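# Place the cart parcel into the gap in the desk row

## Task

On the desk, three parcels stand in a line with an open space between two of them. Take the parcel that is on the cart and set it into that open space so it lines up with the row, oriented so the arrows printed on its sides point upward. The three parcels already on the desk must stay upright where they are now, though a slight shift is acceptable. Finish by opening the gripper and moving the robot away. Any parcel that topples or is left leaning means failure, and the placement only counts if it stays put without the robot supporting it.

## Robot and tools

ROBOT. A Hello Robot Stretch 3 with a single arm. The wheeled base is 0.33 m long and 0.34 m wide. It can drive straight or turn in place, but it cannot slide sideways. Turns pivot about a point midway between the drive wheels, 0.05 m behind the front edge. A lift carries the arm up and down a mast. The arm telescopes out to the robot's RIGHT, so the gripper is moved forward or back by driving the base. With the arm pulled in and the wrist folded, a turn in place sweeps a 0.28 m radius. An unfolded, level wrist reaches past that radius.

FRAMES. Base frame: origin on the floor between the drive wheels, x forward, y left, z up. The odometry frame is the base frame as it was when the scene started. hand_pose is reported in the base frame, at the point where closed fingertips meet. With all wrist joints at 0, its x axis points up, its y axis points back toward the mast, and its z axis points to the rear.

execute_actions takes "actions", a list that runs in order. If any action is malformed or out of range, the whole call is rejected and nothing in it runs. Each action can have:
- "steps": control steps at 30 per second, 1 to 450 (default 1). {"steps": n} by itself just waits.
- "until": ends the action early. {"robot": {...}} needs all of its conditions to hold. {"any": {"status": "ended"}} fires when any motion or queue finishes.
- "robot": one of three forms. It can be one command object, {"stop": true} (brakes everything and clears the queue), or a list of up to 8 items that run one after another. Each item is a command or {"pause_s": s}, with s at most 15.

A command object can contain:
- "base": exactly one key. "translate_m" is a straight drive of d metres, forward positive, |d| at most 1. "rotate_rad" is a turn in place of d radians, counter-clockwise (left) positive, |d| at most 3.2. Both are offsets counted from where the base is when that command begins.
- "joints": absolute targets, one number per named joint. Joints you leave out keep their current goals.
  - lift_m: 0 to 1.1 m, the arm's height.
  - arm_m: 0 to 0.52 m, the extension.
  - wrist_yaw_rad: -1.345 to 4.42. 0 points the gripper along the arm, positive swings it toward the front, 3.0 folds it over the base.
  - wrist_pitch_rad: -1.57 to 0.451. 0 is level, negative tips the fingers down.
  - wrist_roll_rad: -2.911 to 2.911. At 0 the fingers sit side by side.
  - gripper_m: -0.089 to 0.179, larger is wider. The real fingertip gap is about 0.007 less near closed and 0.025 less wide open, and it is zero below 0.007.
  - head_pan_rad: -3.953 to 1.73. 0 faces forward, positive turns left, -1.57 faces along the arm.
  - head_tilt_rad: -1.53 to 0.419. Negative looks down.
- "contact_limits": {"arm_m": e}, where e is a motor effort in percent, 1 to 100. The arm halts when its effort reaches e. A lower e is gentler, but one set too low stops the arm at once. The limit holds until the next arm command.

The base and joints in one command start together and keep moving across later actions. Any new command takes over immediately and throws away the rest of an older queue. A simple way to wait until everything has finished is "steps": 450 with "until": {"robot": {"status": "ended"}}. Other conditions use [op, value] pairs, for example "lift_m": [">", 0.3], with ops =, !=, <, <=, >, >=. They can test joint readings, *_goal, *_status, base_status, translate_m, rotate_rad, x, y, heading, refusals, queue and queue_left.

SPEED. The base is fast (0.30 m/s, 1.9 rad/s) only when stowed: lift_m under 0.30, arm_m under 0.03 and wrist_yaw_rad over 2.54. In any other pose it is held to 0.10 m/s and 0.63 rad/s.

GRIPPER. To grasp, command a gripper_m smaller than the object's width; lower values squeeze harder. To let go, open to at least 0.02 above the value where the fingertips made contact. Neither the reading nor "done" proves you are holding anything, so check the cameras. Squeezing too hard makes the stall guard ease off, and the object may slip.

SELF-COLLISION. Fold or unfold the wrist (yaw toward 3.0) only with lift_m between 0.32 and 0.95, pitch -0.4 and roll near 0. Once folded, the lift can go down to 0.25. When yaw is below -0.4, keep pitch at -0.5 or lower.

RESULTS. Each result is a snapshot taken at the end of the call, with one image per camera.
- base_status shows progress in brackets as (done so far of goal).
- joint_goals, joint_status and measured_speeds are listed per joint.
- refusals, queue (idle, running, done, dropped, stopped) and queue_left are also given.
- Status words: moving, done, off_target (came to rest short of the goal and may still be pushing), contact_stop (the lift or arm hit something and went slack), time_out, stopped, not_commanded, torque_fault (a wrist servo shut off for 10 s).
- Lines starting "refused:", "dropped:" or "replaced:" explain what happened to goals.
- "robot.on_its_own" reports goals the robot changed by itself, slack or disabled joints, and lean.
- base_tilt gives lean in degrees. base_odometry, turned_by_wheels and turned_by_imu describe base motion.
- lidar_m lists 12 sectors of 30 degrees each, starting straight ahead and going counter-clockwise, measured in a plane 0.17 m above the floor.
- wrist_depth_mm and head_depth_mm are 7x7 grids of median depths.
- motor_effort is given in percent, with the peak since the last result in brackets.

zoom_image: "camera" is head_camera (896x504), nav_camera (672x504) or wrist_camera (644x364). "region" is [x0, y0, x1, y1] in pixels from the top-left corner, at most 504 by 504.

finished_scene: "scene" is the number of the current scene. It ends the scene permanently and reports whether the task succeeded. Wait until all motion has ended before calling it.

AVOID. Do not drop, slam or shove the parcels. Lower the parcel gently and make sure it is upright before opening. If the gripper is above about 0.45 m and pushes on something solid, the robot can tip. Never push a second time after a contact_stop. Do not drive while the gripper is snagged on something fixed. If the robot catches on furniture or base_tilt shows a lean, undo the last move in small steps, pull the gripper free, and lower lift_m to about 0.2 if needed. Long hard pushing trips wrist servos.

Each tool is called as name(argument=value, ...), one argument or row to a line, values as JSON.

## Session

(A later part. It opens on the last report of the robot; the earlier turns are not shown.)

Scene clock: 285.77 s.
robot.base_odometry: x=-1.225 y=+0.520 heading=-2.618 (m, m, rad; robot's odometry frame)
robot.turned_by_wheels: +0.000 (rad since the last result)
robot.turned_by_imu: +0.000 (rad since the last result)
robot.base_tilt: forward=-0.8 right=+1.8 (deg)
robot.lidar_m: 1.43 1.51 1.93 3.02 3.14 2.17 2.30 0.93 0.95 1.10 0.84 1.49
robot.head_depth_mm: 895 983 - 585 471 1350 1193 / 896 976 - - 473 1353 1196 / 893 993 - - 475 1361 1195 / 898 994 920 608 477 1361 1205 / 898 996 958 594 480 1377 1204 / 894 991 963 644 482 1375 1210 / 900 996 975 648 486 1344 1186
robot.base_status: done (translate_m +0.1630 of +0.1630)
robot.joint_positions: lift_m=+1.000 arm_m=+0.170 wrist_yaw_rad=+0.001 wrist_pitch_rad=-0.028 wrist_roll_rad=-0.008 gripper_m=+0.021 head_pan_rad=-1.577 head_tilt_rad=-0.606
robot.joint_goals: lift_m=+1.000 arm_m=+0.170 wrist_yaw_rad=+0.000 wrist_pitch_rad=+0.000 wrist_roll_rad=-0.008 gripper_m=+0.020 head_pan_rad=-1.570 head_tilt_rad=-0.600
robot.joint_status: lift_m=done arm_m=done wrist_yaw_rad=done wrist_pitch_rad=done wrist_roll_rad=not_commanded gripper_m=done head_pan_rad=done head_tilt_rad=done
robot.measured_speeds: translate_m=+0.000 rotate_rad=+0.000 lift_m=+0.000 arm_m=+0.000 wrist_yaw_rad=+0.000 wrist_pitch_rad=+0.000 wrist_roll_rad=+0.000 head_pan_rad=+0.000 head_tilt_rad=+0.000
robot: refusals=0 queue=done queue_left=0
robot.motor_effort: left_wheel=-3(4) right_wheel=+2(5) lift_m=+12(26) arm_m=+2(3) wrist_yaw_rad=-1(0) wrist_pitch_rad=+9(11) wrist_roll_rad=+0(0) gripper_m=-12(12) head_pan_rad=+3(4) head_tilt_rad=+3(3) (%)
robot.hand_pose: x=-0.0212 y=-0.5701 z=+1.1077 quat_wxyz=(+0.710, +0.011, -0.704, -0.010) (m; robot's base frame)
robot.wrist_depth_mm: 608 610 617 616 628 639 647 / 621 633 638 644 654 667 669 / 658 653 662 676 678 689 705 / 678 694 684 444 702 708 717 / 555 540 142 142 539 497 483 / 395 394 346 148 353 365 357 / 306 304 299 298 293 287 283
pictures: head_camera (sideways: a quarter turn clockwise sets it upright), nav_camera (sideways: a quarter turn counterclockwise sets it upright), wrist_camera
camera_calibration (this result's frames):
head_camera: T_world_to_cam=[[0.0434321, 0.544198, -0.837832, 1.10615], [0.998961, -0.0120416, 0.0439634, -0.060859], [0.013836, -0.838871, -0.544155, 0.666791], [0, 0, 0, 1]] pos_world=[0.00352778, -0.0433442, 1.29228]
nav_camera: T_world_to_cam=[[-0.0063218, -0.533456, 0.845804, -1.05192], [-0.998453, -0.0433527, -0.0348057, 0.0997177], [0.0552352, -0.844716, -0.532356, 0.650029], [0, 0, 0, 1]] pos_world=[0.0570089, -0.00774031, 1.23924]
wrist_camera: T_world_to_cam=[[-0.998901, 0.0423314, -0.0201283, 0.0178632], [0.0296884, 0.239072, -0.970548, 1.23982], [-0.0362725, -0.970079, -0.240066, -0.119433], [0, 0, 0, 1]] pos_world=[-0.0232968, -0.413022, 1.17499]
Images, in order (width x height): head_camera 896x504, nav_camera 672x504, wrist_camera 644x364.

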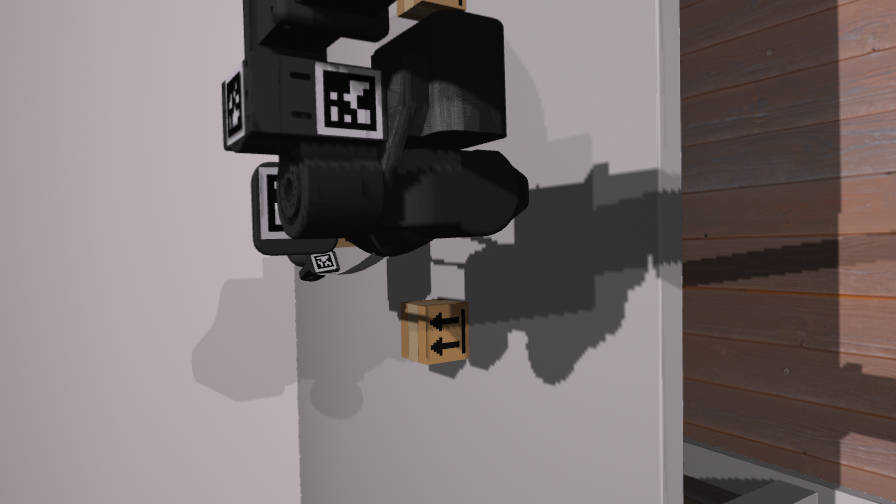

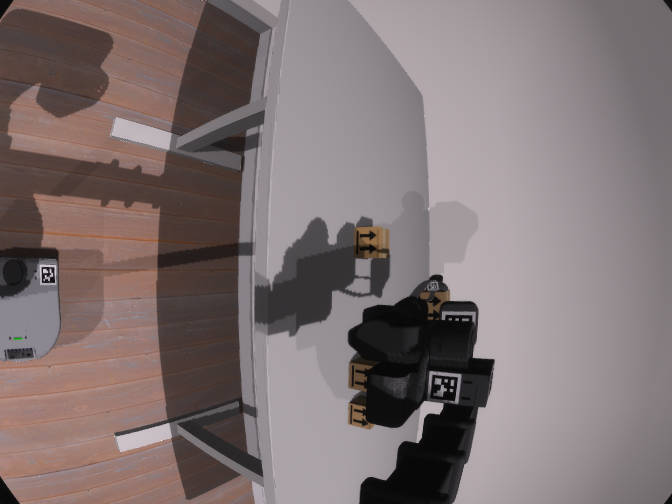

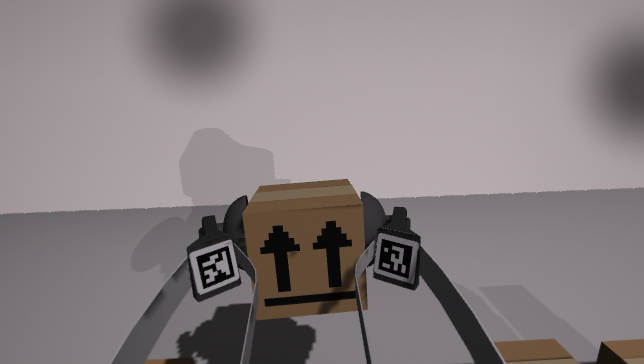

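execute_actions(
  actions=[
    {"robot": [{"base": {"translate_m": -0.05}}, {"joints": {"lift_m": 0.885}}], "steps": 450, "until": {"robot": {"status": "ended"}}},
  ],
)

Scene clock: 300.33 s.
robot.base_odometry: x=-1.181 y=+0.545 heading=-2.618 (m, m, rad; robot's odometry frame)
robot.turned_by_wheels: +0.000 (rad since the last result)
robot.turned_by_imu: -0.001 (rad since the last result)
robot.base_tilt: forward=-0.8 right=+1.8 (deg)
robot.lidar_m: 1.48 1.56 1.95 3.02 3.14 2.14 2.25 0.91 0.89 1.10 0.87 1.54
robot.head_depth_mm: 896 990 919 585 - 1357 1189 / 897 993 929 624 - 1399 1193 / 895 994 937 602 - 1398 1199 / 897 992 946 609 477 1361 1202 / 895 990 955 610 481 1369 1209 / 896 990 966 594 482 1371 1211 / 897 991 976 650 484 1383 1214
robot.base_status: done (translate_m -0.0500 of -0.0500)
robot.joint_positions: lift_m=+0.886 arm_m=+0.170 wrist_yaw_rad=+0.001 wrist_pitch_rad=-0.019 wrist_roll_rad=-0.008 gripper_m=+0.021 head_pan_rad=-1.577 head_tilt_rad=-0.606
robot.joint_goals: lift_m=+0.885 arm_m=+0.170 wrist_yaw_rad=+0.000 wrist_pitch_rad=+0.000 wrist_roll_rad=-0.008 gripper_m=+0.020 head_pan_rad=-1.570 head_tilt_rad=-0.600
robot.joint_status: lift_m=done arm_m=done wrist_yaw_rad=done wrist_pitch_rad=done wrist_roll_rad=not_commanded gripper_m=done head_pan_rad=done head_tilt_rad=done
robot.measured_speeds: translate_m=+0.000 rotate_rad=+0.000 lift_m=+0.000 arm_m=+0.000 wrist_yaw_rad=+0.000 wrist_pitch_rad=+0.000 wrist_roll_rad=+0.000 head_pan_rad=+0.000 head_tilt_rad=+0.000
robot: refusals=0 queue=done queue_left=0
robot.motor_effort: left_wheel=-3(7) right_wheel=+2(4) lift_m=+11(12) arm_m=+2(3) wrist_yaw_rad=+0(1) wrist_pitch_rad=+6(9) wrist_roll_rad=+0(0) gripper_m=-12(12) head_pan_rad=+3(4) head_tilt_rad=+4(3) (%)
robot.hand_pose: x=-0.0213 y=-0.5704 z=+0.9952 quat_wxyz=(+0.710, +0.007, -0.704, -0.007) (m; robot's base frame)
robot.wrist_depth_mm: 604 606 617 627 624 639 647 / 622 634 640 641 658 662 667 / 641 660 662 675 686 682 687 / 479 461 445 307 413 395 382 / 177 274 142 142 151 136 153 / 172 196 172 148 168 141 156 / 153 151 149 147 145 143 141
pictures: head_camera (sideways: a quarter turn clockwise sets it upright), nav_camera (sideways: a quarter turn counterclockwise sets it upright), wrist_camera
camera_calibration (this result's frames):
head_camera: T_world_to_cam=[[0.0434319, 0.54417, -0.83785, 1.10617], [0.998961, -0.0120401, 0.0439636, -0.0608593], [0.0138359, -0.838889, -0.544127, 0.666755], [0, 0, 0, 1]] pos_world=[0.00352777, -0.0433445, 1.29228]
nav_camera: T_world_to_cam=[[-0.00632163, -0.533427, 0.845822, -1.05194], [-0.998453, -0.0433539, -0.034804, 0.0997155], [0.0552351, -0.844734, -0.532328, 0.649993], [0, 0, 0, 1]] pos_world=[0.0570089, -0.00774239, 1.23924]
wrist_camera: T_world_to_cam=[[-0.998898, 0.0421993, -0.0205264, 0.0159174], [0.0297086, 0.230085, -0.972717, 1.12771], [-0.0363251, -0.972255, -0.231086, -0.156909], [0, 0, 0, 1]] pos_world=[-0.0233026, -0.412697, 1.06101]
Images, in order (width x height): head_camera 896x504, nav_camera 672x504, wrist_camera 644x364.

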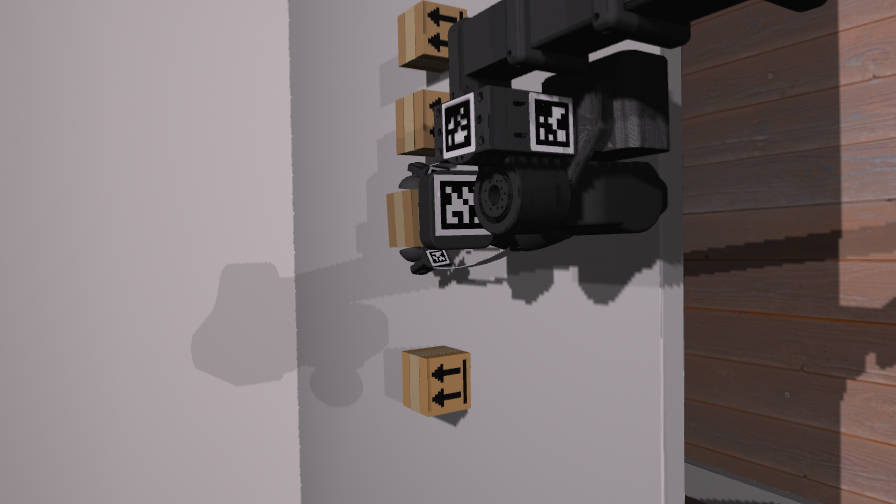

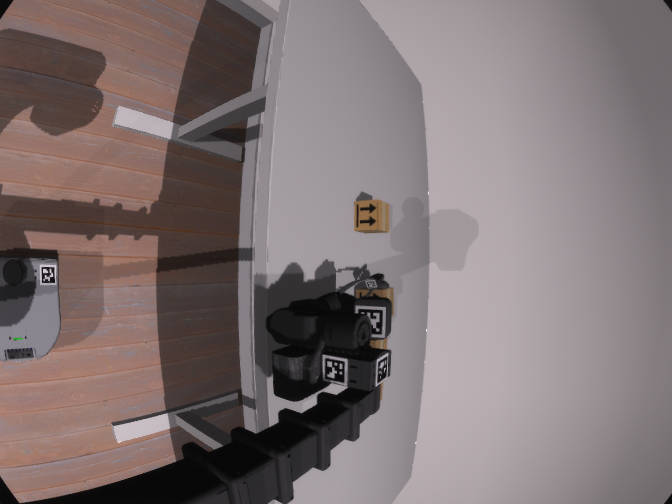

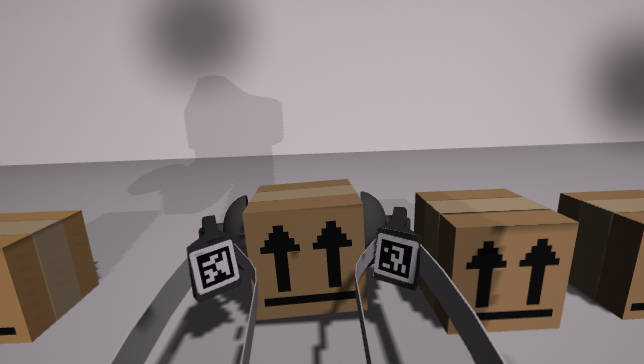

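execute_actions(
  actions=[
    {"robot": [{"joints": {"lift_m": 0.905}}, {"base": {"translate_m": 0.04}}, {"joints": {"lift_m": 0.883}}], "steps": 450, "until": {"robot": {"status": "ended"}}},
  ],
)

Scene clock: 308.47 s.
robot.base_odometry: x=-1.216 y=+0.525 heading=-2.618 (m, m, rad; robot's odometry frame)
robot.turned_by_wheels: +0.000 (rad since the last result)
robot.turned_by_imu: -0.001 (rad since the last result)
robot.base_tilt: forward=-0.7 right=+1.8 (deg)
robot.lidar_m: 1.44 1.52 1.93 3.03 3.14 2.16 2.29 0.92 0.94 1.10 0.85 1.50
robot.head_depth_mm: 896 996 918 595 - 1355 1185 / 897 995 928 657 - 1391 1193 / 896 992 940 631 - 1398 1200 / 896 995 946 606 478 1361 1204 / 895 992 956 605 480 1371 1204 / 897 994 966 615 483 1369 1206 / 897 994 975 649 485 1343 1205
robot.base_status: done (translate_m +0.0400 of +0.0400)
robot.joint_positions: lift_m=+0.884 arm_m=+0.170 wrist_yaw_rad=+0.001 wrist_pitch_rad=-0.004 wrist_roll_rad=-0.008 gripper_m=+0.021 head_pan_rad=-1.577 head_tilt_rad=-0.606
robot.joint_goals: lift_m=+0.883 arm_m=+0.170 wrist_yaw_rad=+0.000 wrist_pitch_rad=+0.000 wrist_roll_rad=-0.008 gripper_m=+0.020 head_pan_rad=-1.570 head_tilt_rad=-0.600
robot.joint_status: lift_m=done arm_m=done wrist_yaw_rad=done wrist_pitch_rad=done wrist_roll_rad=not_commanded gripper_m=done head_pan_rad=done head_tilt_rad=done
robot.measured_speeds: translate_m=+0.000 rotate_rad=+0.000 lift_m=+0.000 arm_m=+0.000 wrist_yaw_rad=+0.000 wrist_pitch_rad=+0.000 wrist_roll_rad=+0.000 head_pan_rad=+0.000 head_tilt_rad=+0.000
robot: refusals=0 queue=done queue_left=0
robot.motor_effort: left_wheel=-3(5) right_wheel=+2(6) lift_m=+8(27) arm_m=+2(3) wrist_yaw_rad=+0(0) wrist_pitch_rad=+1(8) wrist_roll_rad=+0(0) gripper_m=-13(12) head_pan_rad=+3(3) head_tilt_rad=+3(3) (%)
robot.hand_pose: x=-0.0213 y=-0.5708 z=+0.9974 quat_wxyz=(+0.710, +0.002, -0.704, -0.001) (m; robot's base frame)
robot.wrist_depth_mm: 608 613 618 619 638 638 652 / 621 629 640 649 660 663 670 / 653 655 669 679 678 694 688 / 522 499 476 320 437 421 401 / 165 187 142 142 283 163 138 / 143 160 177 147 180 166 143 / 148 149 152 150 147 146 143
pictures: head_camera (sideways: a quarter turn clockwise sets it upright), nav_camera (sideways: a quarter turn counterclockwise sets it upright), wrist_camera
camera_calibration (this result's frames):
head_camera: T_world_to_cam=[[0.0434318, 0.544115, -0.837886, 1.10622], [0.998961, -0.0120376, 0.043964, -0.0608598], [0.0138354, -0.838925, -0.544072, 0.666683], [0, 0, 0, 1]] pos_world=[0.00352775, -0.0433452, 1.29228]
nav_camera: T_world_to_cam=[[-0.0063215, -0.533372, 0.845857, -1.05199], [-0.998453, -0.0433558, -0.0348008, 0.0997113], [0.0552346, -0.844769, -0.532273, 0.64992], [0, 0, 0, 1]] pos_world=[0.0570089, -0.00774654, 1.23924]
wrist_camera: T_world_to_cam=[[-0.998893, 0.0419828, -0.0211986, 0.0164989], [0.029744, 0.214774, -0.976211, 1.12467], [-0.0364312, -0.975761, -0.215786, -0.174086], [0, 0, 0, 1]] pos_world=[-0.0233139, -0.412111, 1.0607]
Images, in order (width x height): head_camera 896x504, nav_camera 672x504, wrist_camera 644x364.

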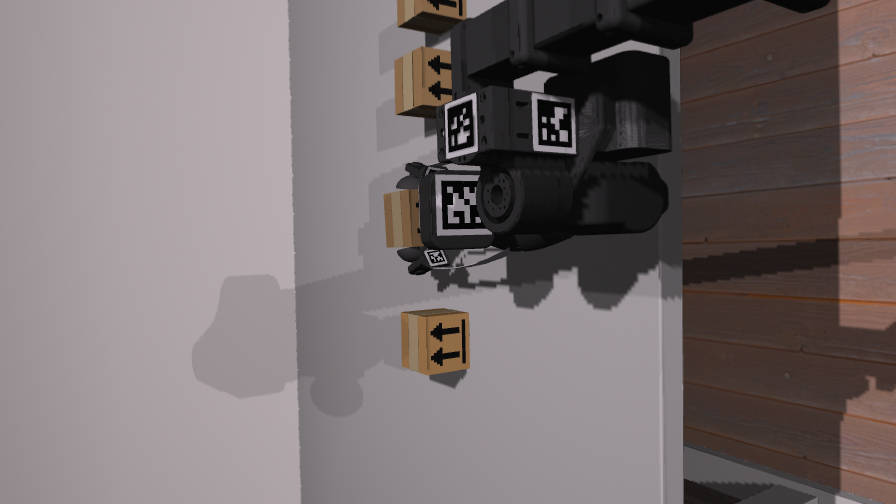

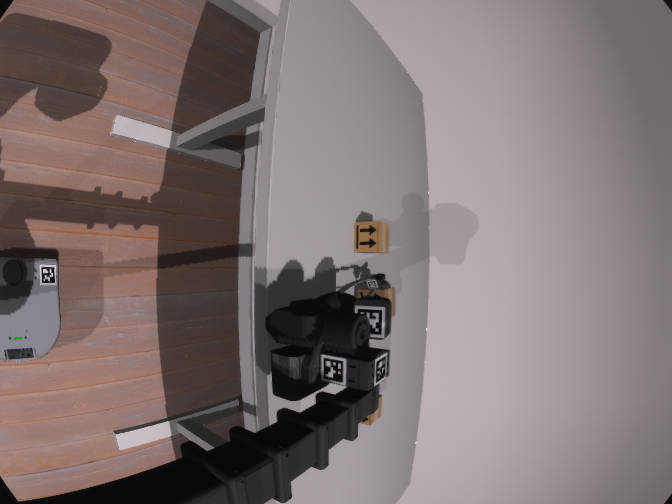

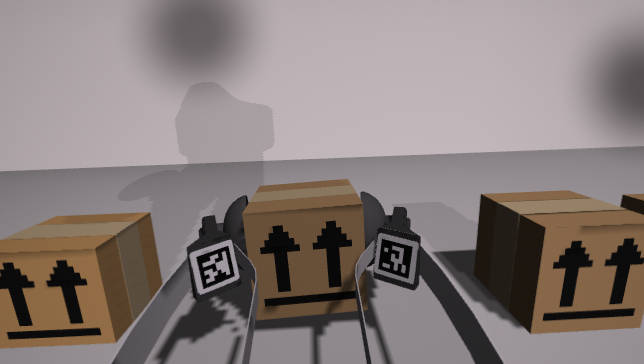

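execute_actions(
  actions=[
    {"robot": [{"joints": {"gripper_m": 0.11}}, {"joints": {"arm_m": 0.0}}, {"joints": {"lift_m": 1.05}}], "steps": 450, "until": {"robot": {"status": "ended"}}},
  ],
)

Scene clock: 318.90 s.
robot.base_odometry: x=-1.216 y=+0.525 heading=-2.618 (m, m, rad; robot's odometry frame)
robot.turned_by_wheels: +0.000 (rad since the last result)
robot.turned_by_imu: -0.002 (rad since the last result)
robot.base_tilt: forward=-0.7 right=+1.8 (deg)
robot.lidar_m: 1.44 1.52 1.92 3.03 3.14 2.16 2.28 0.92 0.94 1.10 0.85 1.49
robot.head_depth_mm: 898 991 - - - - 1186 / 895 993 - - - - 1161 / 894 983 - - - - 1172 / 897 992 981 684 478 1366 1204 / 894 993 1027 597 480 1365 1206 / 897 997 963 616 483 1378 1209 / 898 993 973 649 486 1342 1209
robot.base_status: done (translate_m +0.0400 of +0.0400)
robot.joint_positions: lift_m=+1.050 arm_m=+0.002 wrist_yaw_rad=+0.001 wrist_pitch_rad=-0.019 wrist_roll_rad=-0.008 gripper_m=+0.110 head_pan_rad=-1.577 head_tilt_rad=-0.606
robot.joint_goals: lift_m=+1.050 arm_m=+0.000 wrist_yaw_rad=+0.000 wrist_pitch_rad=+0.000 wrist_roll_rad=-0.008 gripper_m=+0.110 head_pan_rad=-1.570 head_tilt_rad=-0.600
robot.joint_status: lift_m=done arm_m=done wrist_yaw_rad=done wrist_pitch_rad=done wrist_roll_rad=not_commanded gripper_m=done head_pan_rad=done head_tilt_rad=done
robot.measured_speeds: translate_m=+0.000 rotate_rad=+0.000 lift_m=+0.000 arm_m=+0.000 wrist_yaw_rad=+0.000 wrist_pitch_rad=+0.000 wrist_roll_rad=+0.000 head_pan_rad=+0.000 head_tilt_rad=+0.000
robot: refusals=0 queue=done queue_left=0
robot.motor_effort: left_wheel=-2(2) right_wheel=+1(1) lift_m=+26(26) arm_m=-4(5) wrist_yaw_rad=-2(1) wrist_pitch_rad=+6(6) wrist_roll_rad=+0(0) gripper_m=+1(79) head_pan_rad=+4(4) head_tilt_rad=+3(3) (%)
robot.hand_pose: x=-0.0213 y=-0.4025 z=+1.1595 quat_wxyz=(+0.710, +0.007, -0.704, -0.007) (m; robot's base frame)
robot.wrist_depth_mm: 743 750 747 768 777 784 790 / 778 792 790 796 813 820 832 / 806 811 817 841 847 870 861 / 837 839 846 857 875 890 876 / 705 724 651 653 641 625 612 / 488 487 476 470 415 449 448 / 382 363 350 347 346 352 353
pictures: head_camera (sideways: a quarter turn clockwise sets it upright), nav_camera (sideways: a quarter turn counterclockwise sets it upright), wrist_camera
camera_calibration (this result's frames):
head_camera: T_world_to_cam=[[0.0434315, 0.544087, -0.837904, 1.10624], [0.998961, -0.0120359, 0.0439642, -0.0608601], [0.0138354, -0.838942, -0.544044, 0.666647], [0, 0, 0, 1]] pos_world=[0.00352776, -0.0433455, 1.29229]
nav_camera: T_world_to_cam=[[-0.00632121, -0.533344, 0.845875, -1.05201], [-0.998453, -0.0433572, -0.0347992, 0.0997092], [0.0552347, -0.844787, -0.532245, 0.649884], [0, 0, 0, 1]] pos_world=[0.0570089, -0.00774859, 1.23924]
wrist_camera: T_world_to_cam=[[-0.998889, 0.0424072, -0.0205613, 0.0122702], [0.0297646, 0.229392, -0.972879, 1.24876], [-0.0365404, -0.97241, -0.2304, 0.0434522], [0, 0, 0, 1]] pos_world=[-0.0233247, -0.244724, 1.22516]
Images, in order (width x height): head_camera 896x504, nav_camera 672x504, wrist_camera 644x364.

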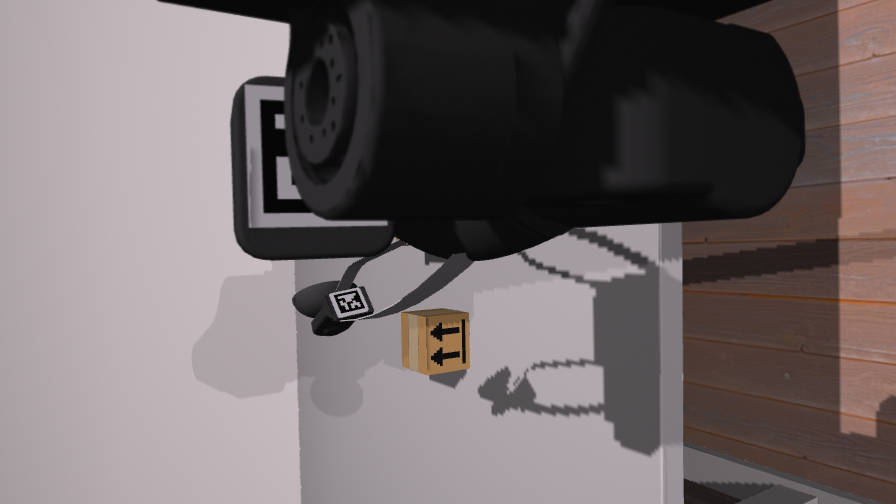

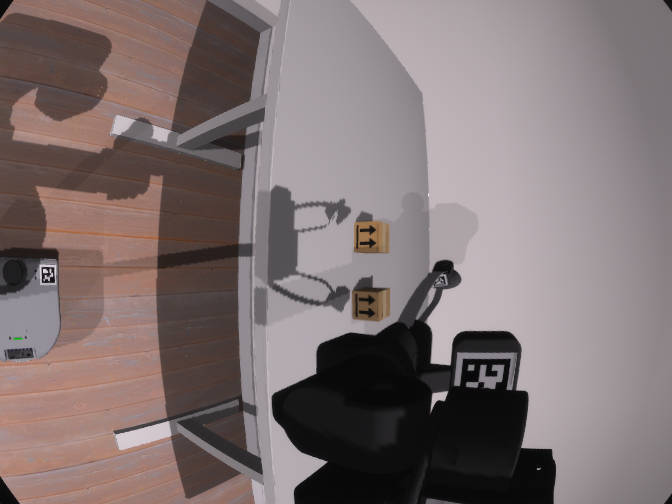

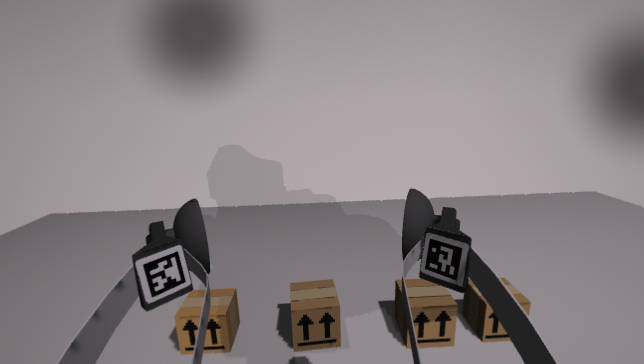

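finished_scene(
  scene=1,
)

The scene is finished: the task was done.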